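# Carry the masking tape roll to the next room's coffee table

## Task

Move the roll of masking tape onto the coffee table in the adjoining room. At the end it must rest there by itself, not held or propped up by the robot. The robot must not topple over or be left leaning, or the attempt fails.

## Robot and tools

ROBOT. A simulated Hello Robot Stretch 4 with one arm. It has an omni-wheel base, a lift that slides up a mast, an arm that telescopes straight out forward, a three-joint wrist (yaw, pitch, roll) and a two-finger gripper. It stands about 1.6 m tall, and the base rim reaches at most 0.23 m from the base origin. Four cameras ride on the robot: head_camera (420x560 pinhole), head_left_camera and head_right_camera (420x672 fisheye) and wrist_camera (616x392 pinhole). A loose object may occasionally get nudged by something other than the robot.

FRAMES. Base frame: origin on the floor below the base centre, x ahead, y to the left, z up. hand_pose is reported in it and marks the point between the fingers, 0.015 m short of the tips. With all wrist joints at 0 its axes line up with the base frame. Treat the printed hand position as approximate. The odometry frame is the base frame where the scene began. Its heading is positive leftward, from -3.142 to 3.142.

execute_actions. Argument "actions" is a list holding one action or nothing. An empty list only returns state and pictures. Optional "cameras" is a list chosen from head_camera, head_left_camera, head_right_camera, wrist_camera, all. Leaving it out, null or ["all"] gives every camera, and [] gives none. An action may contain:
- "base": exactly one relative move, counted from where the base last reported itself. translate_m is metres straight ahead (negative backs up), -2 to 2. strafe_m is metres sideways, left positive, -2 to 2. rotate_rad is radians turning in place, counter-clockwise (left) positive, -3.2 to 3.2.
- "joints": absolute targets by name, not offsets. lift_m 0 to 1.2 m. arm_m 0 to 0.55 m of extension. wrist_yaw_rad -1.134 to 4.276 (0 points forward, positive swings left, 3.14 tucked back, above 3.4 the arm may block it). wrist_pitch_rad -1.117 to 4.259 (0 level, 1.57 points down). wrist_roll_rad -1.117 to 4.259 (positive turns clockwise as seen from behind the gripper). gripper_m 0 to 0.08, the finger gap in metres. Targets beyond a joint's range are clipped and run, and the result says so.
- "pace": "slow", "default", "fast" or "max". The base tops out near 0.1, 0.3, 0.4 or 0.6 m/s and 1, 2, 3 or 4 rad/s. With the lift above 0.2 it is slowed further.
- "contact_limits": {"arm_m": x}, with x from 0 (gentlest) to 0.75 (firmest), 0.5 if omitted. It sets how much resistance stops the arm.
- {"end_of_arm": "enable_torque"}, sent by itself, re-powers wrist or gripper motors that cut out.
Base and joint motions in one action start together. Unknown keys or bad values reject the call, and nothing moves. After a reported stop, later motion calls in that same reply are skipped.

wait: "seconds" 0 to 10. Nothing new is commanded, and it returns the usual state and images.
zoom_image: "camera" plus "region" [x0, y0, x1, y1] in image pixels from the top-left, at most 504x504. It works only on a camera's latest full image.
finished_scene: "scene" is an integer. It closes the current scene for good and reports success. Make sure the tape rests on the table and the robot has let go first.

READING RESULTS. base_status and joint_status tell how each motion ended. "done": reached, though for the base this only means the wheels turned enough. "off_target": stopped short and may still push. "contact_stop_at_<key>": it hit something, and the part may go slack. "limit_stop_at_<name>": a built-in limit, e.g. own_body (self-collision, likely with the wrist pitched up and rolled) or tilt (leaning over 6 degrees, which freezes lift, arm and wheels). "torque_fault": a wrist or gripper motor overloaded and went limp until enable_torque. on_its_own lists what happened uncommanded, and "held at" is the target being held. lidar_m has 12 distances in 30-degree sectors, the 1st straight ahead, going counter-clockwise (4th left, 7th behind, 10th right). "-" means nothing seen, or closer than 0.25 m. It sees from about 0.15 m up, so table tops show up, but it may miss glass, thin legs and much behind the robot. wrist_depth_mm is a 7x7 grid of median depths, 100 to 2000 mm, starting top-left. base_odometry is based on the wheels only. If turned_by_wheels and turned_by_imu differ by more than about 0.1 rad, something slipped or was hit. base_tilt is in degrees, forward and right positive, with an offset of up to about 1.5. motor_effort is percent of maximum, with the peak in brackets. For wheel_0, wheel_1 and wheel_2, positive turns the base right. A load or a press shows as effort away from rest.

GRIPPING. Command a gap smaller than the object to grasp it. After grasping, "off_target" means something is between the fingers. Gripper effort staying more than about 50 points from zero trips a torque fault and can drop the object.

CAUTIONS. Unfold at the start with lift_m 0.4 and wrist_yaw_rad 0 together. Don't drive or turn carrying over 1 kg with arm_m above 0.2, especially at fast paces. Avoid pressing the gripper into things during base or arm moves, hard pushes with a raised gripper, drops, slams and collisions. Omitted joints may still be pushing toward older targets. Release the tape gently on the table, open the fingers, and back away before finishing.

Each tool is called as name(argument=value, ...), one argument or row to a line, values as JSON.

## Session

execute_actions(
  actions=[],
)

Scene clock: 0.00 s.
base_odometry: x=+0.000 y=+0.000 heading=+0.000 (m, m, rad; odometry frame)
turned_by_wheels: +0.000 (rad since the last result)
turned_by_imu: +0.000 (rad since the last result)
base_tilt: forward=+0.6 right=+0.5 (deg)
lidar_m: 0.73 0.74 0.78 0.67 0.68 0.85 1.32 3.01 1.18 0.99 0.98 0.82
base_status: not commanded
joint_positions: lift_m=+0.294 arm_m=-0.001 wrist_yaw_rad=+3.240 wrist_pitch_rad=-0.005 wrist_roll_rad=-0.017 gripper_m=+0.040
joint_status: not commanded
motor_effort: lift_m=+19 arm_m=-1 wrist_yaw_rad=+1 wrist_pitch_rad=-7 wrist_roll_rad=+1 gripper_m=+0 wheel_0=+0 wheel_1=+0 wheel_2=+0 (%)
hand_pose: x=-0.0499 y=+0.0661 z=+0.4728 quat_wxyz=(-0.049, +0.003, -0.008, +0.999) (m; base frame)
wrist_depth_mm: - 138 137 1756 - 1078 788 / - - 135 1756 - 1078 798 / - - 135 1464 - 1118 809 / - 114 136 1537 - 1118 820 / 187 140 - 1863 - 1078 809 / 205 1808 1808 1661 1808 1078 809 / 203 1281 123 1205 117 931 798
pictures: head_camera, head_left_camera, head_right_camera, wrist_camera
Images, in order (width x height): head_camera 420x560, head_left_camera 420x672, head_right_camera 420x672, wrist_camera 616x392.

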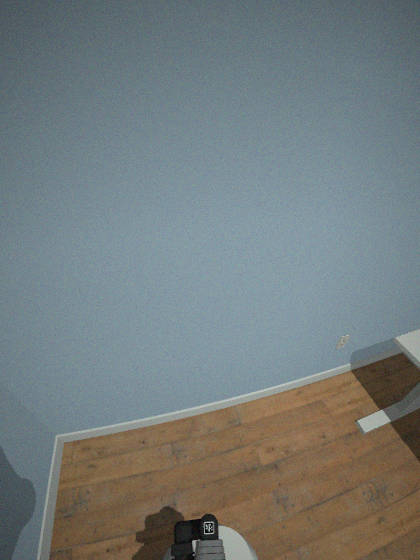

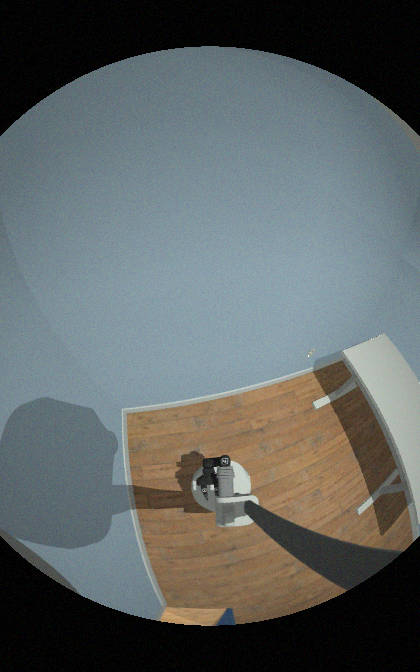

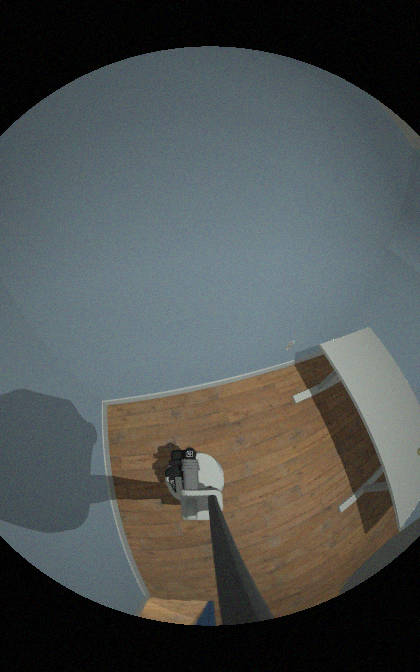

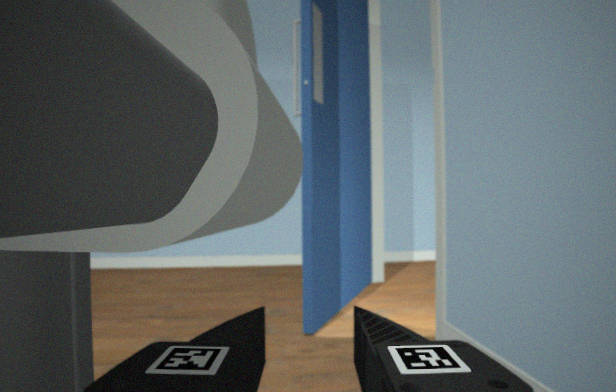

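execute_actions(
  actions=[
    {"base":{"rotate_rad":-2.0}},
  ],
)

Scene clock: 5.27 s.
base_odometry: x=+0.000 y=+0.000 heading=-2.000 (m, m, rad; odometry frame)
turned_by_wheels: -2.000 (rad since the last result)
turned_by_imu: -1.976 (rad since the last result)
base_tilt: forward=+0.6 right=+0.5 (deg)
lidar_m: 1.10 0.97 1.00 0.80 0.73 0.75 0.73 0.66 0.71 0.88 1.31 2.92
base_status: done
joint_positions: lift_m=+0.294 arm_m=+0.000 wrist_yaw_rad=+3.240 wrist_pitch_rad=-0.005 wrist_roll_rad=-0.017 gripper_m=+0.040
joint_status: not commanded
motor_effort: lift_m=+19(19) arm_m=-1(1) wrist_yaw_rad=+1(0) wrist_pitch_rad=-9(7) wrist_roll_rad=+1(1) gripper_m=+0(1) wheel_0=+0(8) wheel_1=+1(11) wheel_2=+2(11) (%)
hand_pose: x=-0.0498 y=+0.0661 z=+0.4728 quat_wxyz=(-0.049, +0.003, -0.008, +0.999) (m; base frame)
wrist_depth_mm: - 138 138 1008 1060 831 683 / - - 136 1008 1060 831 683 / - - 135 1008 1060 831 683 / - 114 136 1008 1060 820 683 / 187 140 866 1025 1078 831 691 / 204 768 842 991 1008 820 683 / 204 732 123 976 117 750 691
pictures: head_camera, head_left_camera, head_right_camera, wrist_camera
Images, in order (width x height): head_camera 420x560, head_left_camera 420x672, head_right_camera 420x672, wrist_camera 616x392.

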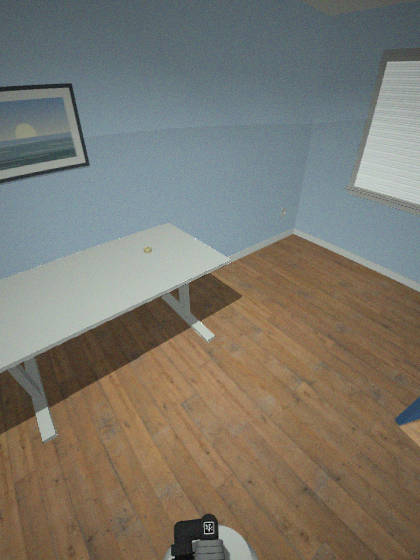

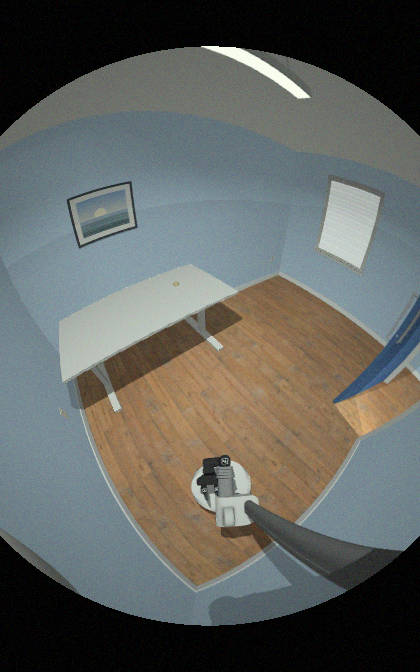

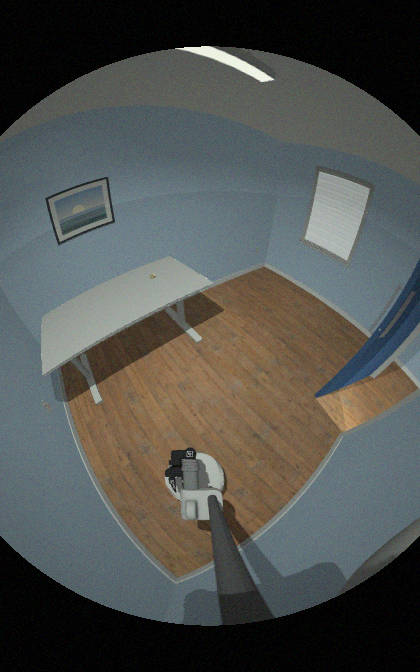

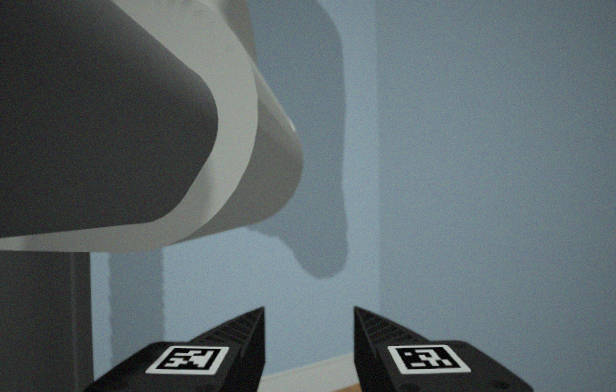

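execute_actions(
  actions=[
    {"base":{"rotate_rad":0.6},"joints":{"lift_m":0.5,"wrist_yaw_rad":0}},
  ],
  cameras=[],
)

execute_actions(
  actions=[
    {"base":{"strafe_m":-0.45},"joints":{"lift_m":0.95,"wrist_pitch_rad":1.0,"gripper_m":0.08}},
  ],
  cameras=["head_camera","wrist_camera"],
)

Scene clock: 16.30 s.
base_odometry: x=+0.000 y=+0.000 heading=-1.401 (m, m, rad; odometry frame)
turned_by_wheels: +0.599 (rad since the last result)
turned_by_imu: +0.592 (rad since the last result)
base_tilt: forward=+0.8 right=+0.5 (deg)
lidar_m: 1.00 1.03 0.77 0.71 0.76 0.72 0.67 0.69 0.99 1.31 2.64 1.06
base_status: done
joint_positions: lift_m=+0.500 arm_m=+0.000 wrist_yaw_rad=+0.001 wrist_pitch_rad=-0.005 wrist_roll_rad=-0.017 gripper_m=+0.040
joint_status: all done
motor_effort: lift_m=+21(22) arm_m=-1(1) wrist_yaw_rad=-1(10) wrist_pitch_rad=-8(6) wrist_roll_rad=+1(1) gripper_m=-1(0) wheel_0=-2(5) wheel_1=-3(8) wheel_2=-4(11) (%)
hand_pose: x=+0.3832 y=-0.0873 z=+0.6791 quat_wxyz=(+1.000, -0.008, -0.002, +0.000) (m; base frame)
wrist_depth_mm: 1281 1576 1618 1618 1661 1661 1708 / 1336 1618 1661 1576 1618 1618 1661 / 1308 1618 1618 1618 1576 1618 1708 / 1205 1537 1576 1618 1618 1661 1708 / 1281 1537 1576 1576 1661 1618 1618 / 1308 1537 1576 1576 1661 1661 1661 / 1336 1537 123 1537 117 1182 1618
pictures: none
No camera images: the call's "cameras" was empty. Leave "cameras" out to get every camera's image.

Scene clock: 19.13 s.
base_odometry: x=-0.443 y=-0.076 heading=-1.401 (m, m, rad; odometry frame)
turned_by_wheels: +0.000 (rad since the last result)
turned_by_imu: +0.000 (rad since the last result)
base_tilt: forward=+0.9 right=+0.5 (deg)
lidar_m: 1.00 1.05 1.25 1.17 1.00 0.69 0.65 0.69 0.96 0.88 2.59 1.09
base_status: done
joint_positions: lift_m=+0.950 arm_m=+0.000 wrist_yaw_rad=+0.000 wrist_pitch_rad=+1.001 wrist_roll_rad=-0.017 gripper_m=+0.080
joint_status: all done
motor_effort: lift_m=+21(25) arm_m=-1(1) wrist_yaw_rad=+0(1) wrist_pitch_rad=-3(8) wrist_roll_rad=+1(0) gripper_m=+3(4) wheel_0=+0(9) wheel_1=-3(11) wheel_2=+0(3) (%)
hand_pose: x=+0.2851 y=-0.0874 z=+0.9489 quat_wxyz=(+0.877, -0.007, +0.480, +0.004) (m; base frame)
wrist_depth_mm: 1618 1708 1708 1708 1708 1756 1756 / 1618 1661 1756 1661 1618 1661 1661 / 1499 1464 1499 1464 1499 1464 1464 / 1336 1336 1336 1336 1336 1308 1336 / 1229 1205 1229 1229 1205 1205 1205 / 1118 1118 1118 1078 1098 1098 1078 / 1042 104 991 1025 1008 108 1060
pictures: head_camera, wrist_camera
Images, in order (width x height): head_camera 420x560, wrist_camera 616x392.

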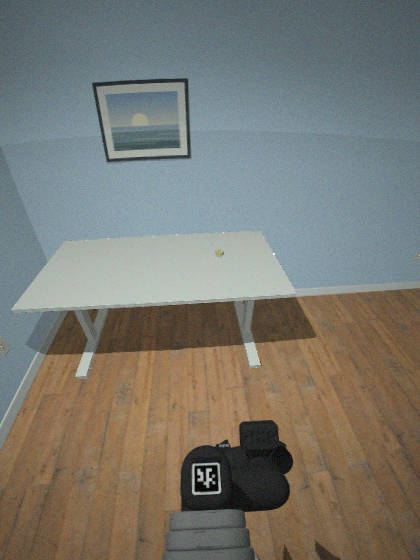

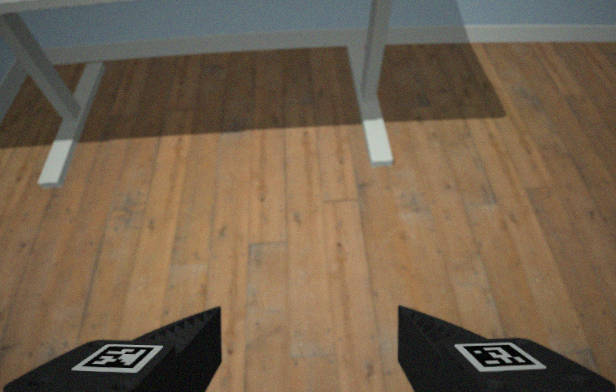

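execute_actions(
  actions=[
    {"base":{"translate_m":0.7},"joints":{"lift_m":1.1,"arm_m":0.3}},
  ],
  cameras=["head_camera","wrist_camera"],
)

Scene clock: 28.87 s.
base_odometry: x=-0.325 y=-0.766 heading=-1.401 (m, m, rad; odometry frame)
turned_by_wheels: +0.000 (rad since the last result)
turned_by_imu: -0.006 (rad since the last result)
base_tilt: forward=+0.8 right=+0.4 (deg)
lidar_m: 0.32 0.33 0.43 1.20 1.27 1.46 1.35 1.26 1.23 2.48 0.50 0.35
base_status: done
joint_positions: lift_m=+1.100 arm_m=+0.299 wrist_yaw_rad=+0.000 wrist_pitch_rad=+1.001 wrist_roll_rad=-0.017 gripper_m=+0.080
joint_status: all done
motor_effort: lift_m=+21(25) arm_m=+5(7) wrist_yaw_rad=+1(2) wrist_pitch_rad=-5(6) wrist_roll_rad=+2(1) gripper_m=+3(3) wheel_0=+2(6) wheel_1=+3(8) wheel_2=-3(12) (%)
hand_pose: x=+0.5846 y=-0.0874 z=+1.0989 quat_wxyz=(+0.877, -0.007, +0.480, +0.004) (m; base frame)
wrist_depth_mm: 609 615 621 634 647 661 661 / 691 707 723 741 759 750 778 / 715 707 699 715 699 732 931 / 640 640 647 640 627 627 1182 / 591 580 585 569 574 580 1308 / 530 535 535 530 525 525 525 / 500 104 480 492 477 108 -
pictures: head_camera, wrist_camera
Images, in order (width x height): head_camera 420x560, wrist_camera 616x392.

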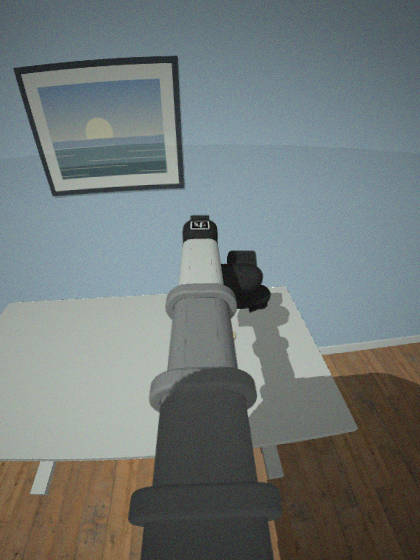

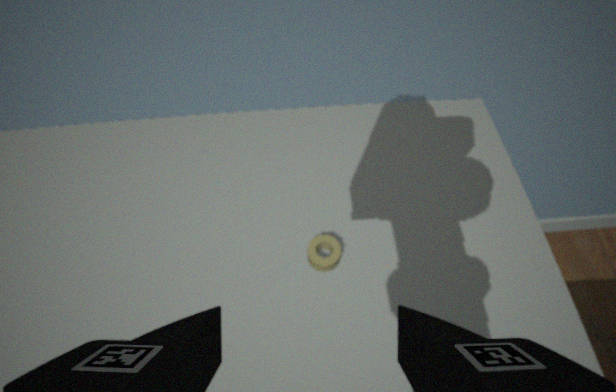

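execute_actions(
  actions=[
    {"base":{"strafe_m":-0.024},"joints":{"lift_m":0.84,"arm_m":0.43}},
  ],
  cameras=["head_camera","wrist_camera"],
)

Scene clock: 38.77 s.
base_odometry: x=-0.348 y=-0.770 heading=-1.401 (m, m, rad; odometry frame)
turned_by_wheels: +0.000 (rad since the last result)
turned_by_imu: +0.000 (rad since the last result)
base_tilt: forward=+0.7 right=+0.5 (deg)
lidar_m: 0.32 0.33 0.45 1.22 1.30 1.43 1.35 1.20 1.21 2.46 0.54 0.37
base_status: done
joint_positions: lift_m=+0.840 arm_m=+0.429 wrist_yaw_rad=+0.000 wrist_pitch_rad=+1.002 wrist_roll_rad=-0.017 gripper_m=+0.080
joint_status: all done
motor_effort: lift_m=+17(17) arm_m=+6(6) wrist_yaw_rad=+1(0) wrist_pitch_rad=-3(6) wrist_roll_rad=+1(2) gripper_m=+2(1) wheel_0=+0(9) wheel_1=-1(10) wheel_2=+0(0) (%)
hand_pose: x=+0.7146 y=-0.0874 z=+0.8393 quat_wxyz=(+0.877, -0.007, +0.480, +0.004) (m; base frame)
wrist_depth_mm: 462 462 459 462 459 459 466 / 415 410 404 404 404 399 402 / 368 362 364 362 357 359 359 / 329 327 327 324 325 322 324 / 300 298 298 287 296 294 293 / 273 273 273 266 271 270 267 / 255 104 244 252 245 108 -
pictures: head_camera, wrist_camera
Images, in order (width x height): head_camera 420x560, wrist_camera 616x392.

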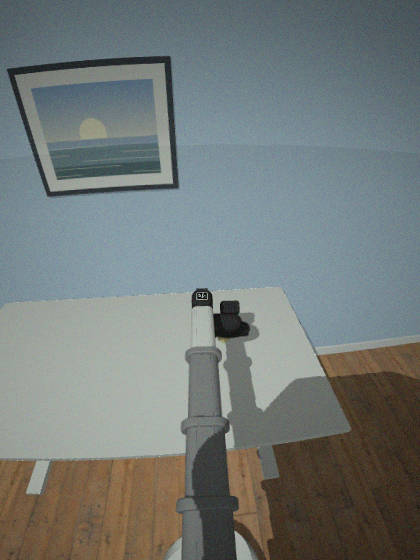

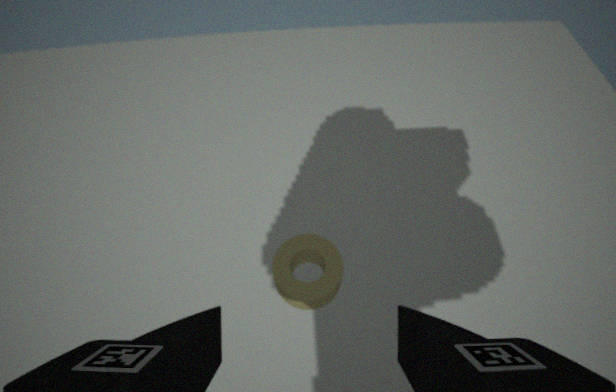

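execute_actions(
  actions=[
    {"joints":{"lift_m":0.79,"arm_m":0.485}},
  ],
  cameras=[],
)

execute_actions(
  actions=[
    {"joints":{"lift_m":0.748},"pace":"slow"},
  ],
  cameras=["wrist_camera"],
)

Scene clock: 47.83 s.
base_odometry: x=-0.348 y=-0.770 heading=-1.401 (m, m, rad; odometry frame)
turned_by_wheels: +0.000 (rad since the last result)
turned_by_imu: +0.000 (rad since the last result)
base_tilt: forward=+0.7 right=+0.5 (deg)
lidar_m: 0.31 0.32 0.45 1.22 1.29 1.42 1.34 1.22 1.23 2.44 0.55 0.35
base_status: not commanded
joint_positions: lift_m=+0.790 arm_m=+0.484 wrist_yaw_rad=+0.000 wrist_pitch_rad=+1.002 wrist_roll_rad=-0.017 gripper_m=+0.080
joint_status: all done
motor_effort: lift_m=+17(18) arm_m=+6(6) wrist_yaw_rad=+1(1) wrist_pitch_rad=-3(5) wrist_roll_rad=+0(1) gripper_m=+3(2) wheel_0=+0(0) wheel_1=+0(0) wheel_2=+0(0) (%)
hand_pose: x=+0.7696 y=-0.0874 z=+0.7893 quat_wxyz=(+0.877, -0.007, +0.480, +0.004) (m; base frame)
wrist_depth_mm: 387 379 382 379 375 368 373 / 340 336 332 330 329 329 329 / 298 297 294 294 291 293 290 / 270 267 266 265 264 264 262 / 243 243 243 242 241 239 239 / 223 224 222 200 222 220 219 / 208 104 199 187 200 108 -
pictures: none
No camera images: the call's "cameras" was empty. Leave "cameras" out to get every camera's image.

Scene clock: 49.03 s.
base_odometry: x=-0.348 y=-0.770 heading=-1.401 (m, m, rad; odometry frame)
turned_by_wheels: +0.000 (rad since the last result)
turned_by_imu: +0.000 (rad since the last result)
base_tilt: forward=+0.5 right=+0.5 (deg)
lidar_m: 0.32 0.33 0.44 1.23 1.28 1.40 1.37 1.23 1.19 2.47 0.48 0.36
base_status: not commanded
joint_positions: lift_m=+0.748 arm_m=+0.484 wrist_yaw_rad=+0.000 wrist_pitch_rad=+1.002 wrist_roll_rad=-0.017 gripper_m=+0.080
joint_status: all done
motor_effort: lift_m=+16(12) arm_m=+5(6) wrist_yaw_rad=+1(0) wrist_pitch_rad=-6(2) wrist_roll_rad=+0(0) gripper_m=+2(1) wheel_0=+0(0) wheel_1=-1(1) wheel_2=+0(0) (%)
hand_pose: x=+0.7696 y=-0.0874 z=+0.7473 quat_wxyz=(+0.877, -0.007, +0.480, +0.004) (m; base frame)
wrist_depth_mm: 312 307 307 306 306 301 301 / 274 271 270 268 267 266 267 / 243 241 240 238 236 236 237 / 217 217 216 216 214 214 213 / 198 198 197 196 196 195 194 / 180 180 177 170 179 178 177 / 169 104 161 148 161 108 -
pictures: wrist_camera
Images, in order (width x height): wrist_camera 616x392.

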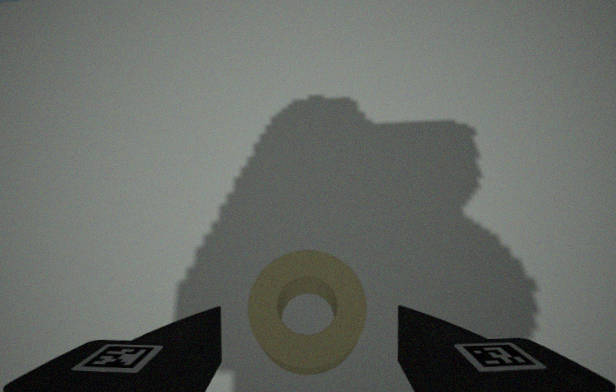

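execute_actions(
  actions=[
    {"joints":{"lift_m":0.739,"arm_m":0.497},"pace":"slow"},
  ],
  cameras=[],
)

execute_actions(
  actions=[
    {"joints":{"gripper_m":0.03}},
  ],
  cameras=["wrist_camera"],
)

execute_actions(
  actions=[
    {"joints":{"lift_m":0.8}},
  ],
  cameras=["wrist_camera"],
)

Scene clock: 56.17 s.
base_odometry: x=-0.348 y=-0.770 heading=-1.401 (m, m, rad; odometry frame)
turned_by_wheels: +0.000 (rad since the last result)
turned_by_imu: +0.000 (rad since the last result)
base_tilt: forward=+0.6 right=+0.6 (deg)
lidar_m: 0.31 0.33 0.46 1.23 1.28 1.45 1.34 1.22 1.18 2.46 0.52 0.36
base_status: not commanded
joint_positions: lift_m=+0.740 arm_m=+0.495 wrist_yaw_rad=-0.004 wrist_pitch_rad=+1.002 wrist_roll_rad=-0.017 gripper_m=+0.080
joint_status: all done
motor_effort: lift_m=+7(12) arm_m=+9(10) wrist_yaw_rad=+13(12) wrist_pitch_rad=-6(5) wrist_roll_rad=+0(1) gripper_m=+3(2) wheel_0=+0(0) wheel_1=+0(1) wheel_2=+0(0) (%)
hand_pose: x=+0.7805 y=-0.0879 z=+0.7390 quat_wxyz=(+0.877, -0.006, +0.480, +0.002) (m; base frame)
wrist_depth_mm: 309 307 307 304 304 300 303 / 271 268 267 266 265 266 266 / 241 238 237 236 236 236 236 / 215 214 214 213 212 212 211 / 195 195 195 195 194 192 191 / 178 178 177 157 178 177 176 / 166 104 145 141 158 108 -
pictures: none
No camera images: the call's "cameras" was empty. Leave "cameras" out to get every camera's image.

Scene clock: 57.27 s.
base_odometry: x=-0.348 y=-0.770 heading=-1.401 (m, m, rad; odometry frame)
turned_by_wheels: +0.000 (rad since the last result)
turned_by_imu: +0.000 (rad since the last result)
base_tilt: forward=+0.5 right=+0.5 (deg)
lidar_m: 0.32 0.33 0.44 1.24 1.26 1.42 1.36 1.22 1.18 2.46 0.50 0.35
base_status: not commanded
joint_positions: lift_m=+0.740 arm_m=+0.496 wrist_yaw_rad=-0.001 wrist_pitch_rad=+0.994 wrist_roll_rad=-0.017 gripper_m=+0.048
joint_status: gripper_m off_target (ended at +0.048, target +0.030)
on_its_own: gripper_m is held at +0.042, not at your +0.030, by its contact guard: the fingers met something
motor_effort: lift_m=+10(10) arm_m=+6(9) wrist_yaw_rad=+0(12) wrist_pitch_rad=+17(17) wrist_roll_rad=+0(0) gripper_m=-38(41) wheel_0=+0(0) wheel_1=+0(1) wheel_2=+0(0) (%)
hand_pose: x=+0.7828 y=-0.0875 z=+0.7397 quat_wxyz=(+0.879, -0.007, +0.477, +0.004) (m; base frame)
wrist_depth_mm: 314 312 310 310 307 304 306 / 274 273 272 270 268 267 268 / 242 240 239 239 236 237 238 / 216 216 216 213 213 213 213 / 195 196 195 195 194 193 192 / 179 179 178 156 178 176 176 / 165 167 123 141 121 136 -
pictures: wrist_camera
Images, in order (width x height): wrist_camera 616x392.

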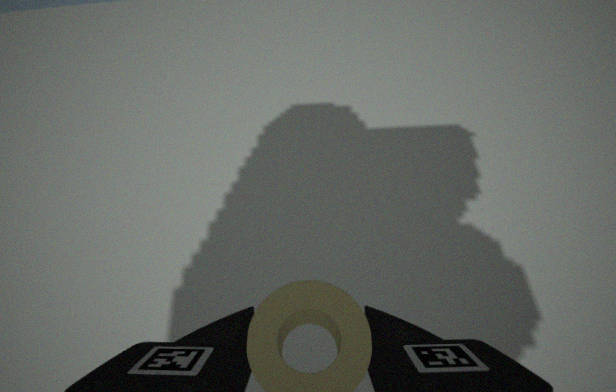

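Scene clock: 58.47 s.
base_odometry: x=-0.348 y=-0.770 heading=-1.401 (m, m, rad; odometry frame)
turned_by_wheels: +0.000 (rad since the last result)
turned_by_imu: +0.000 (rad since the last result)
base_tilt: forward=+0.7 right=+0.4 (deg)
lidar_m: 0.32 0.33 0.45 1.20 1.29 1.43 1.34 1.19 1.20 2.45 0.51 0.36
base_status: not commanded
joint_positions: lift_m=+0.800 arm_m=+0.496 wrist_yaw_rad=+0.000 wrist_pitch_rad=+1.001 wrist_roll_rad=-0.017 gripper_m=+0.048
joint_status: all done
on_its_own: gripper_m is held at +0.042, not at your +0.030, by its contact guard: the fingers met something
motor_effort: lift_m=+21(24) arm_m=+5(6) wrist_yaw_rad=-2(3) wrist_pitch_rad=-3(20) wrist_roll_rad=+1(1) gripper_m=-40(40) wheel_0=+0(0) wheel_1=+0(1) wheel_2=+0(0) (%)
hand_pose: x=+0.7818 y=-0.0874 z=+0.7989 quat_wxyz=(+0.877, -0.007, +0.480, +0.004) (m; base frame)
wrist_depth_mm: 397 397 392 397 394 387 389 / 353 347 345 343 343 343 342 / 310 309 309 306 306 306 304 / 279 281 278 277 277 274 276 / 253 254 253 252 251 250 249 / 232 233 232 156 230 229 229 / 215 218 124 141 120 160 213
pictures: wrist_camera
Images, in order (width x height): wrist_camera 616x392.

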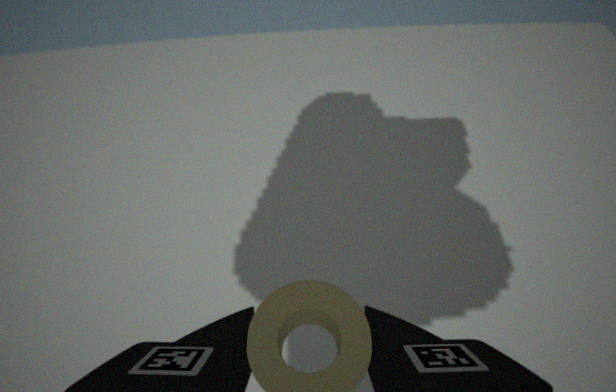

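Held. The door is behind.

execute_actions(
  actions=[
    {"base":{"translate_m":-0.4},"joints":{"arm_m":0}},
  ],
  cameras=[],
)

execute_actions(
  actions=[
    {"base":{"rotate_rad":-3.08},"joints":{"lift_m":0.65}},
  ],
  cameras=["head_camera","head_left_camera"],
)

Scene clock: 65.40 s.
base_odometry: x=-0.416 y=-0.376 heading=-1.401 (m, m, rad; odometry frame)
turned_by_wheels: +0.000 (rad since the last result)
turned_by_imu: +0.003 (rad since the last result)
base_tilt: forward=+0.8 right=+0.5 (deg)
lidar_m: 0.69 0.72 0.99 1.21 1.27 1.02 0.95 0.96 0.97 2.48 2.23 0.75
base_status: done
joint_positions: lift_m=+0.800 arm_m=+0.001 wrist_yaw_rad=+0.000 wrist_pitch_rad=+1.002 wrist_roll_rad=-0.017 gripper_m=+0.048
joint_status: all done
on_its_own: gripper_m is held at +0.042, not at your +0.030, by its contact guard: the fingers met something
motor_effort: lift_m=+20(21) arm_m=-5(6) wrist_yaw_rad=+1(1) wrist_pitch_rad=-6(5) wrist_roll_rad=+1(0) gripper_m=-40(40) wheel_0=-3(6) wheel_1=-4(8) wheel_2=+1(11) (%)
hand_pose: x=+0.2864 y=-0.0874 z=+0.7989 quat_wxyz=(+0.877, -0.007, +0.480, +0.004) (m; base frame)
wrist_depth_mm: 1336 1366 1397 1430 1366 1430 1397 / 1397 1430 1464 1464 1397 1430 1397 / 1255 1308 1281 1281 1229 1255 1255 / 1160 1182 1138 1160 1118 1118 1138 / 1060 1042 1060 1042 1025 1042 1042 / 960 960 960 156 946 931 946 / 904 891 123 141 120 488 878
pictures: none
No camera images: the call's "cameras" was empty. Leave "cameras" out to get every camera's image.

Scene clock: 68.23 s.
base_odometry: x=-0.416 y=-0.376 heading=+1.803 (m, m, rad; odometry frame)
turned_by_wheels: -3.079 (rad since the last result)
turned_by_imu: -3.042 (rad since the last result)
base_tilt: forward=+0.7 right=+0.4 (deg)
lidar_m: 0.93 1.02 0.95 2.46 2.09 0.75 0.71 0.74 1.14 1.23 1.27 0.99
base_status: done
joint_positions: lift_m=+0.650 arm_m=+0.001 wrist_yaw_rad=+0.000 wrist_pitch_rad=+1.002 wrist_roll_rad=-0.017 gripper_m=+0.048
joint_status: all done
on_its_own: gripper_m is held at +0.042, not at your +0.030, by its contact guard: the fingers met something
motor_effort: lift_m=+18(24) arm_m=-6(6) wrist_yaw_rad=+1(0) wrist_pitch_rad=-6(4) wrist_roll_rad=+0(0) gripper_m=-40(40) wheel_0=+1(7) wheel_1=+2(11) wheel_2=+3(9) (%)
hand_pose: x=+0.2864 y=-0.0874 z=+0.6491 quat_wxyz=(+0.877, -0.007, +0.480, +0.004) (m; base frame)
wrist_depth_mm: 809 809 809 798 788 798 788 / 931 946 931 917 931 917 931 / 1042 1078 1060 1060 1060 1025 1042 / 991 976 960 960 976 960 960 / 866 891 878 891 878 866 878 / 809 809 798 156 798 798 798 / 750 750 123 141 120 418 732
pictures: head_camera, head_left_camera
Images, in order (width x height): head_camera 420x560, head_left_camera 420x672.

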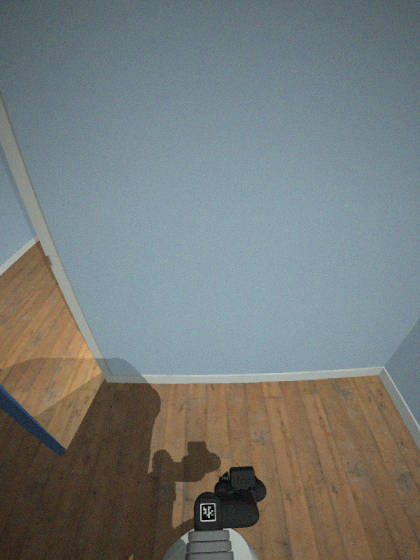

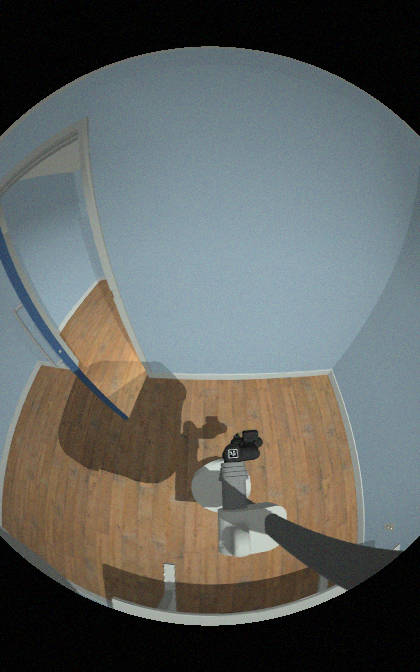

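execute_actions(
  actions=[
    {"base":{"translate_m":0.56}},
  ],
  cameras=[],
)

execute_actions(
  actions=[
    {"base":{"strafe_m":0.5}},
  ],
  cameras=["head_camera","head_left_camera"],
)

Scene clock: 86.70 s.
base_odometry: x=-0.545 y=+0.169 heading=+1.803 (m, m, rad; odometry frame)
turned_by_wheels: +0.000 (rad since the last result)
turned_by_imu: -0.005 (rad since the last result)
base_tilt: forward=+0.7 right=+0.4 (deg)
lidar_m: 0.39 0.42 0.61 0.80 2.59 1.33 1.26 1.35 1.27 1.24 0.59 0.43
base_status: done
joint_positions: lift_m=+0.650 arm_m=+0.001 wrist_yaw_rad=+0.000 wrist_pitch_rad=+1.002 wrist_roll_rad=-0.017 gripper_m=+0.048
joint_status: not commanded
on_its_own: gripper_m is held at +0.042, not at your +0.030, by its contact guard: the fingers met something
motor_effort: lift_m=+18(18) arm_m=-5(5) wrist_yaw_rad=+0(0) wrist_pitch_rad=-3(4) wrist_roll_rad=+0(0) gripper_m=-39(39) wheel_0=+2(7) wheel_1=+4(8) wheel_2=-3(14) (%)
hand_pose: x=+0.2864 y=-0.0874 z=+0.6491 quat_wxyz=(+0.877, -0.007, +0.480, +0.004) (m; base frame)
wrist_depth_mm: 196 198 195 196 195 196 195 / 227 227 228 229 227 225 224 / 272 273 272 272 272 270 267 / 340 338 336 336 334 334 334 / 449 445 442 442 436 439 445 / 668 654 585 156 544 640 654 / 750 759 123 141 120 421 741
pictures: none
No camera images: the call's "cameras" was empty. Leave "cameras" out to get every camera's image.

Scene clock: 89.70 s.
base_odometry: x=-1.031 y=+0.054 heading=+1.803 (m, m, rad; odometry frame)
turned_by_wheels: +0.000 (rad since the last result)
turned_by_imu: -0.001 (rad since the last result)
base_tilt: forward=+0.6 right=+0.6 (deg)
lidar_m: 0.41 0.42 0.62 0.28 2.11 2.10 1.26 1.38 1.85 1.60 0.61 0.43
base_status: done
joint_positions: lift_m=+0.650 arm_m=+0.001 wrist_yaw_rad=+0.000 wrist_pitch_rad=+1.002 wrist_roll_rad=-0.017 gripper_m=+0.048
joint_status: not commanded
on_its_own: gripper_m is held at +0.042, not at your +0.030, by its contact guard: the fingers met something
motor_effort: lift_m=+18(18) arm_m=-5(5) wrist_yaw_rad=+0(0) wrist_pitch_rad=-5(5) wrist_roll_rad=+1(0) gripper_m=-40(40) wheel_0=+1(8) wheel_1=+1(12) wheel_2=+0(4) (%)
hand_pose: x=+0.2864 y=-0.0874 z=+0.6491 quat_wxyz=(+0.877, -0.007, +0.480, +0.004) (m; base frame)
wrist_depth_mm: 208 209 207 206 207 208 206 / 240 240 242 242 241 241 237 / 287 289 287 289 287 286 285 / 336 355 355 355 355 355 351 / 878 459 469 473 466 466 469 / 809 788 627 156 569 676 691 / 741 750 124 141 121 418 741
pictures: head_camera, head_left_camera
Images, in order (width x height): head_camera 420x560, head_left_camera 420x672.

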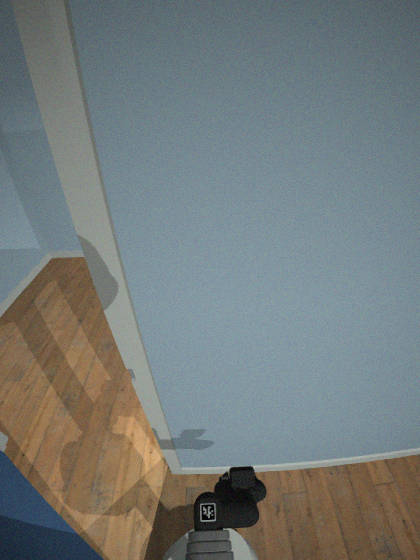

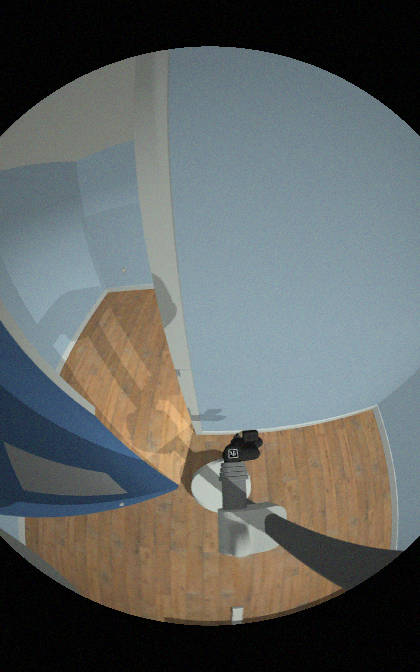

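execute_actions(
  actions=[
    {"base":{"translate_m":0.05}},
  ],
  cameras=[],
)

execute_actions(
  actions=[
    {"base":{"strafe_m":0.55},"pace":"slow"},
  ],
  cameras=["head_camera","head_left_camera"],
)

Scene clock: 95.60 s.
base_odometry: x=-1.043 y=+0.102 heading=+1.803 (m, m, rad; odometry frame)
turned_by_wheels: +0.000 (rad since the last result)
turned_by_imu: +0.000 (rad since the last result)
base_tilt: forward=+0.8 right=+0.6 (deg)
lidar_m: 0.35 0.38 0.76 0.29 0.32 2.12 1.30 1.39 1.84 1.46 0.53 0.37
base_status: done
joint_positions: lift_m=+0.650 arm_m=+0.001 wrist_yaw_rad=+0.000 wrist_pitch_rad=+1.002 wrist_roll_rad=-0.017 gripper_m=+0.048
joint_status: not commanded
on_its_own: gripper_m is held at +0.042, not at your +0.030, by its contact guard: the fingers met something
motor_effort: lift_m=+18(18) arm_m=-5(5) wrist_yaw_rad=+1(0) wrist_pitch_rad=-5(7) wrist_roll_rad=+1(0) gripper_m=-40(40) wheel_0=+2(6) wheel_1=+4(7) wheel_2=-3(11) (%)
hand_pose: x=+0.2864 y=-0.0874 z=+0.6491 quat_wxyz=(+0.877, -0.007, +0.480, +0.004) (m; base frame)
wrist_depth_mm: 154 154 154 154 154 154 - / 178 179 179 179 179 178 177 / 213 213 214 214 214 212 211 / 266 265 264 264 264 263 263 / 330 351 345 345 345 343 345 / 809 484 466 156 421 504 517 / 750 750 124 141 120 389 723
pictures: none
No camera images: the call's "cameras" was empty. Leave "cameras" out to get every camera's image.

Scene clock: 102.23 s.
base_odometry: x=-1.578 y=-0.024 heading=+1.803 (m, m, rad; odometry frame)
turned_by_wheels: +0.000 (rad since the last result)
turned_by_imu: +0.002 (rad since the last result)
base_tilt: forward=+0.6 right=+0.4 (deg)
lidar_m: 2.60 1.97 0.35 0.25 0.25 0.25 0.31 1.44 1.96 1.45 0.54 0.49
base_status: done
joint_positions: lift_m=+0.650 arm_m=+0.001 wrist_yaw_rad=+0.000 wrist_pitch_rad=+1.002 wrist_roll_rad=-0.017 gripper_m=+0.048
joint_status: not commanded
on_its_own: gripper_m is held at +0.042, not at your +0.030, by its contact guard: the fingers met something
motor_effort: lift_m=+19(19) arm_m=-5(5) wrist_yaw_rad=+1(3) wrist_pitch_rad=-6(7) wrist_roll_rad=+1(2) gripper_m=-40(40) wheel_0=-2(12) wheel_1=+4(20) wheel_2=+1(2) (%)
hand_pose: x=+0.2864 y=-0.0874 z=+0.6491 quat_wxyz=(+0.877, -0.007, +0.480, +0.004) (m; base frame)
wrist_depth_mm: 1397 1397 1397 1366 1397 1336 1366 / 1229 1205 1229 1205 1182 1205 1205 / 1098 1098 1078 1060 1060 1060 389 / 976 976 976 976 976 960 382 / 891 878 878 891 854 535 399 / 809 809 798 156 798 603 559 / 741 759 123 141 120 404 732
pictures: head_camera, head_left_camera
Images, in order (width x height): head_camera 420x560, head_left_camera 420x672.

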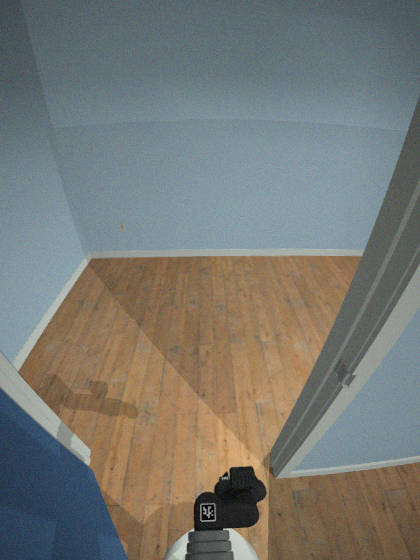

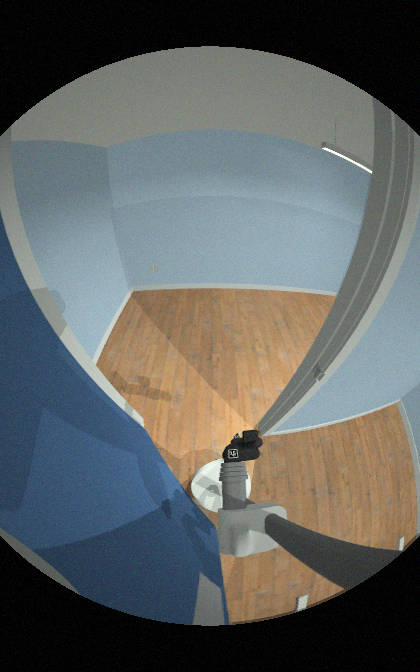

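execute_actions(
  actions=[
    {"base":{"strafe_m":0.09},"pace":"slow"},
  ],
  cameras=[],
)

execute_actions(
  actions=[
    {"base":{"translate_m":1.1}},
  ],
  cameras=[],
)

execute_actions(
  actions=[
    {"base":{"rotate_rad":-1.4}},
  ],
  cameras=["head_camera","head_left_camera"],
)

Scene clock: 112.17 s.
base_odometry: x=-1.665 y=-0.045 heading=+1.804 (m, m, rad; odometry frame)
turned_by_wheels: +0.000 (rad since the last result)
turned_by_imu: +0.000 (rad since the last result)
base_tilt: forward=+0.7 right=+0.4 (deg)
lidar_m: 2.60 1.87 0.31 0.25 0.25 0.25 0.32 1.51 1.95 1.47 0.56 0.60
base_status: done
joint_positions: lift_m=+0.650 arm_m=+0.001 wrist_yaw_rad=+0.000 wrist_pitch_rad=+1.002 wrist_roll_rad=-0.017 gripper_m=+0.048
joint_status: not commanded
on_its_own: gripper_m is held at +0.042, not at your +0.030, by its contact guard: the fingers met something
motor_effort: lift_m=+19(19) arm_m=-5(5) wrist_yaw_rad=+0(2) wrist_pitch_rad=-6(6) wrist_roll_rad=+0(1) gripper_m=-40(40) wheel_0=-2(14) wheel_1=+4(15) wheel_2=+1(3) (%)
hand_pose: x=+0.2863 y=-0.0874 z=+0.6490 quat_wxyz=(+0.877, -0.007, +0.480, +0.004) (m; base frame)
wrist_depth_mm: 1366 1430 1397 1366 1397 1336 1336 / 1229 1229 1229 1229 1182 1205 1205 / 1078 1098 1098 1078 1078 1078 1078 / 991 976 976 960 960 946 535 / 878 878 878 878 866 866 496 / 809 809 809 156 798 741 569 / 732 768 124 141 120 413 732
pictures: none
No camera images: the call's "cameras" was empty. Leave "cameras" out to get every camera's image.

Scene clock: 117.33 s.
base_odometry: x=-1.919 y=+1.025 heading=+1.804 (m, m, rad; odometry frame)
turned_by_wheels: +0.000 (rad since the last result)
turned_by_imu: -0.010 (rad since the last result)
base_tilt: forward=+0.8 right=+0.4 (deg)
lidar_m: 1.52 1.59 1.35 1.30 0.74 0.80 1.11 0.69 0.82 1.81 1.89 1.57
base_status: done
joint_positions: lift_m=+0.650 arm_m=+0.001 wrist_yaw_rad=+0.000 wrist_pitch_rad=+1.002 wrist_roll_rad=-0.017 gripper_m=+0.048
joint_status: not commanded
on_its_own: gripper_m is held at +0.042, not at your +0.030, by its contact guard: the fingers met something
motor_effort: lift_m=+19(19) arm_m=-5(4) wrist_yaw_rad=+0(0) wrist_pitch_rad=-5(3) wrist_roll_rad=+0(1) gripper_m=-39(41) wheel_0=+1(6) wheel_1=+4(8) wheel_2=-3(11) (%)
hand_pose: x=+0.2863 y=-0.0874 z=+0.6490 quat_wxyz=(+0.877, -0.007, +0.480, +0.004) (m; base frame)
wrist_depth_mm: 1336 1336 1366 1336 1308 1336 1336 / 1255 1229 1229 1205 1205 1205 1205 / 1078 1078 1078 1060 1098 1060 1060 / 976 976 991 976 976 946 946 / 878 891 866 878 866 878 866 / 809 809 809 156 809 798 809 / 741 750 124 141 120 421 750
pictures: none
No camera images: the call's "cameras" was empty. Leave "cameras" out to get every camera's image.

Scene clock: 119.30 s.
base_odometry: x=-1.919 y=+1.025 heading=+0.404 (m, m, rad; odometry frame)
turned_by_wheels: -1.399 (rad since the last result)
turned_by_imu: -1.382 (rad since the last result)
base_tilt: forward=+0.8 right=+0.5 (deg)
lidar_m: 1.79 1.87 1.54 1.52 1.59 1.31 1.28 0.77 0.84 1.44 0.67 1.00
base_status: done
joint_positions: lift_m=+0.650 arm_m=+0.001 wrist_yaw_rad=+0.000 wrist_pitch_rad=+1.002 wrist_roll_rad=-0.017 gripper_m=+0.048
joint_status: not commanded
on_its_own: gripper_m is held at +0.042, not at your +0.030, by its contact guard: the fingers met something
motor_effort: lift_m=+19(19) arm_m=-5(5) wrist_yaw_rad=+0(0) wrist_pitch_rad=-4(5) wrist_roll_rad=+1(1) gripper_m=-40(40) wheel_0=+3(8) wheel_1=+3(10) wheel_2=+5(8) (%)
hand_pose: x=+0.2864 y=-0.0874 z=+0.6490 quat_wxyz=(+0.877, -0.007, +0.480, +0.004) (m; base frame)
wrist_depth_mm: 1430 1366 1366 1366 1336 1366 1008 / 1229 1229 1205 1205 1205 1182 960 / 1098 1060 1078 1078 1060 1060 931 / 976 976 976 976 960 960 878 / 878 878 878 891 866 878 854 / 809 809 809 156 809 788 768 / 768 759 124 141 120 421 732
pictures: head_camera, head_left_camera
Images, in order (width x height): head_camera 420x560, head_left_camera 420x672.

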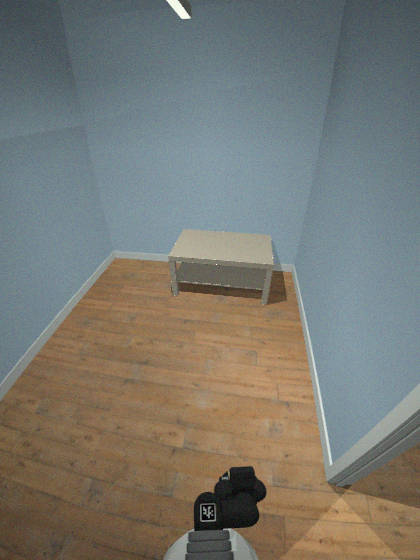

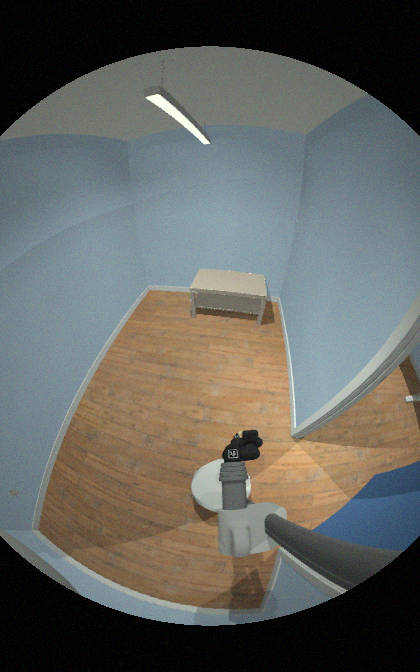

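execute_actions(
  actions=[
    {"base":{"translate_m":1.4},"joints":{"arm_m":0.3,"lift_m":0.56},"pace":"fast"},
  ],
  cameras=["head_camera","wrist_camera"],
)

Scene clock: 129.60 s.
base_odometry: x=-0.632 y=+1.576 heading=+0.405 (m, m, rad; odometry frame)
turned_by_wheels: +0.000 (rad since the last result)
turned_by_imu: -0.012 (rad since the last result)
base_tilt: forward=+0.7 right=+0.5 (deg)
lidar_m: 0.45 0.50 1.25 1.27 1.40 2.27 2.10 0.99 0.81 0.77 0.56 0.43
base_status: done
joint_positions: lift_m=+0.560 arm_m=+0.299 wrist_yaw_rad=+0.000 wrist_pitch_rad=+1.001 wrist_roll_rad=-0.017 gripper_m=+0.048
joint_status: all done
on_its_own: gripper_m is held at +0.042, not at your +0.030, by its contact guard: the fingers met something
motor_effort: lift_m=+17(18) arm_m=+5(5) wrist_yaw_rad=+0(1) wrist_pitch_rad=-4(5) wrist_roll_rad=+1(1) gripper_m=-39(40) wheel_0=+1(6) wheel_1=+2(11) wheel_2=-2(15) (%)
hand_pose: x=+0.5847 y=-0.0874 z=+0.5592 quat_wxyz=(+0.877, -0.007, +0.480, +0.004) (m; base frame)
wrist_depth_mm: 609 449 449 445 445 439 452 / 402 394 392 392 389 389 389 / 353 349 349 349 345 345 345 / 315 315 314 314 310 310 310 / 289 287 286 287 283 283 283 / 263 264 263 156 260 258 258 / 245 246 124 141 120 174 240
pictures: head_camera, wrist_camera
Images, in order (width x height): head_camera 420x560, wrist_camera 616x392.

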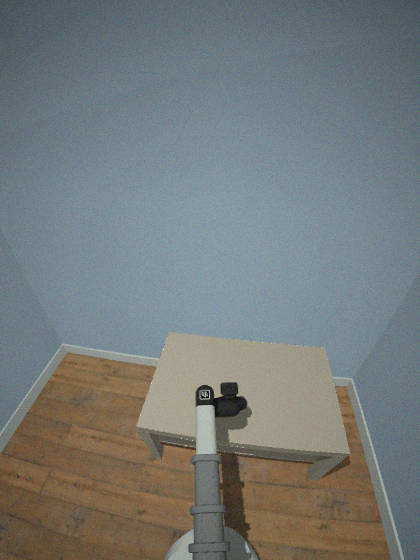

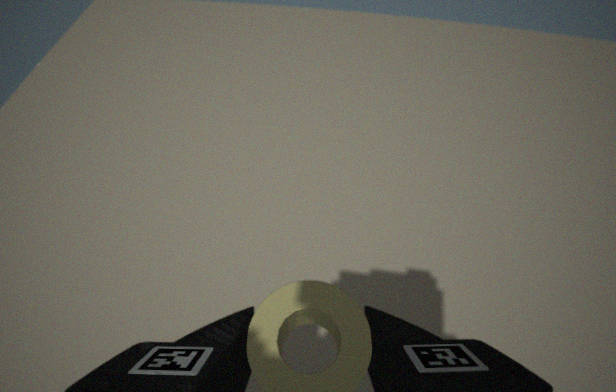

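execute_actions(
  actions=[
    {"joints":{"arm_m":0.38,"lift_m":0.5}},
  ],
  cameras=[],
)

execute_actions(
  actions=[
    {"joints":{"lift_m":0.478},"pace":"slow"},
  ],
  cameras=[],
)

execute_actions(
  actions=[
    {"joints":{"gripper_m":0.08}},
  ],
  cameras=[],
)

execute_actions(
  actions=[
    {"joints":{"lift_m":0.56}},
  ],
  cameras=["wrist_camera"],
)

Scene clock: 143.93 s.
base_odometry: x=-0.632 y=+1.576 heading=+0.405 (m, m, rad; odometry frame)
turned_by_wheels: +0.000 (rad since the last result)
turned_by_imu: +0.000 (rad since the last result)
base_tilt: forward=+0.7 right=+0.4 (deg)
lidar_m: 0.45 0.48 1.27 1.27 1.43 2.27 2.11 0.98 0.80 0.77 0.57 0.46
base_status: not commanded
joint_positions: lift_m=+0.500 arm_m=+0.379 wrist_yaw_rad=+0.000 wrist_pitch_rad=+1.002 wrist_roll_rad=-0.017 gripper_m=+0.048
joint_status: all done
on_its_own: gripper_m is held at +0.042, not at your +0.030, by its contact guard: the fingers met something
motor_effort: lift_m=+17(17) arm_m=+5(6) wrist_yaw_rad=+0(1) wrist_pitch_rad=-4(4) wrist_roll_rad=+0(1) gripper_m=-40(40) wheel_0=+1(1) wheel_1=+2(2) wheel_2=-1(1) (%)
hand_pose: x=+0.6646 y=-0.0874 z=+0.4992 quat_wxyz=(+0.877, -0.007, +0.480, +0.004) (m; base frame)
wrist_depth_mm: 349 345 345 345 343 336 340 / 309 306 303 301 298 300 300 / 273 271 268 267 266 266 264 / 245 243 242 241 240 240 238 / 222 221 221 220 220 219 218 / 203 203 203 156 202 200 200 / 187 190 124 141 120 147 186
pictures: none
No camera images: the call's "cameras" was empty. Leave "cameras" out to get every camera's image.

Scene clock: 144.87 s.
base_odometry: x=-0.632 y=+1.576 heading=+0.405 (m, m, rad; odometry frame)
turned_by_wheels: +0.000 (rad since the last result)
turned_by_imu: +0.000 (rad since the last result)
base_tilt: forward=+0.8 right=+0.5 (deg)
lidar_m: 0.44 0.48 1.27 1.25 1.39 2.28 2.14 0.98 0.80 0.76 0.57 0.43
base_status: not commanded
joint_positions: lift_m=+0.478 arm_m=+0.379 wrist_yaw_rad=+0.000 wrist_pitch_rad=+1.002 wrist_roll_rad=-0.017 gripper_m=+0.048
joint_status: all done
on_its_own: gripper_m is held at +0.042, not at your +0.030, by its contact guard: the fingers met something
motor_effort: lift_m=+16(17) arm_m=+5(5) wrist_yaw_rad=+0(1) wrist_pitch_rad=-5(3) wrist_roll_rad=+0(1) gripper_m=-40(40) wheel_0=+1(1) wheel_1=+2(2) wheel_2=-1(2) (%)
hand_pose: x=+0.6646 y=-0.0874 z=+0.4773 quat_wxyz=(+0.877, -0.007, +0.480, +0.004) (m; base frame)
wrist_depth_mm: 310 307 309 306 304 301 301 / 274 271 268 267 267 267 266 / 243 241 240 238 237 237 236 / 218 217 216 216 214 213 213 / 198 196 197 196 196 195 194 / 181 181 180 156 179 178 178 / 167 169 124 141 121 137 -
pictures: none
No camera images: the call's "cameras" was empty. Leave "cameras" out to get every camera's image.

Scene clock: 145.90 s.
base_odometry: x=-0.632 y=+1.576 heading=+0.405 (m, m, rad; odometry frame)
turned_by_wheels: +0.000 (rad since the last result)
turned_by_imu: +0.000 (rad since the last result)
base_tilt: forward=+0.9 right=+0.5 (deg)
lidar_m: 0.46 0.52 1.25 1.26 1.43 2.30 2.11 0.98 0.79 0.79 0.56 0.44
base_status: not commanded
joint_positions: lift_m=+0.478 arm_m=+0.379 wrist_yaw_rad=+0.000 wrist_pitch_rad=+1.002 wrist_roll_rad=-0.017 gripper_m=+0.080
joint_status: all done
motor_effort: lift_m=+17(17) arm_m=+5(6) wrist_yaw_rad=+0(1) wrist_pitch_rad=-6(4) wrist_roll_rad=+0(0) gripper_m=+3(41) wheel_0=+1(1) wheel_1=+2(2) wheel_2=-1(1) (%)
hand_pose: x=+0.6646 y=-0.0874 z=+0.4773 quat_wxyz=(+0.877, -0.007, +0.480, +0.004) (m; base frame)
wrist_depth_mm: 312 309 309 307 303 300 301 / 274 272 270 265 267 266 266 / 243 241 239 238 236 238 236 / 217 216 216 216 215 213 213 / 197 198 197 197 195 195 194 / 181 181 180 158 180 178 178 / 168 104 154 146 147 108 -
pictures: none
No camera images: the call's "cameras" was empty. Leave "cameras" out to get every camera's image.

Scene clock: 147.23 s.
base_odometry: x=-0.632 y=+1.576 heading=+0.405 (m, m, rad; odometry frame)
turned_by_wheels: +0.000 (rad since the last result)
turned_by_imu: +0.000 (rad since the last result)
base_tilt: forward=+0.7 right=+0.5 (deg)
lidar_m: 0.45 0.50 1.27 1.24 1.42 2.30 2.12 0.99 0.78 0.77 0.55 0.43
base_status: not commanded
joint_positions: lift_m=+0.560 arm_m=+0.379 wrist_yaw_rad=+0.000 wrist_pitch_rad=+1.002 wrist_roll_rad=-0.017 gripper_m=+0.080
joint_status: all done
motor_effort: lift_m=+21(17) arm_m=+5(5) wrist_yaw_rad=-1(0) wrist_pitch_rad=-3(3) wrist_roll_rad=+2(1) gripper_m=+2(2) wheel_0=+1(1) wheel_1=+2(2) wheel_2=-2(2) (%)
hand_pose: x=+0.6646 y=-0.0874 z=+0.5589 quat_wxyz=(+0.877, -0.007, +0.480, +0.004) (m; base frame)
wrist_depth_mm: 512 462 459 449 442 427 413 / 397 397 392 389 389 389 389 / 351 349 347 345 345 345 345 / 319 315 315 314 312 310 309 / 287 287 286 285 285 283 281 / 260 263 262 260 260 260 258 / 245 104 235 225 235 108 -
pictures: wrist_camera
Images, in order (width x height): wrist_camera 616x392.

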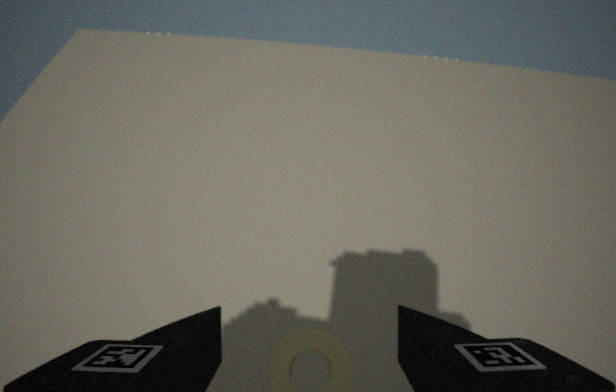

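finished_scene(
  scene=1,
)

The scene is finished: the task was done.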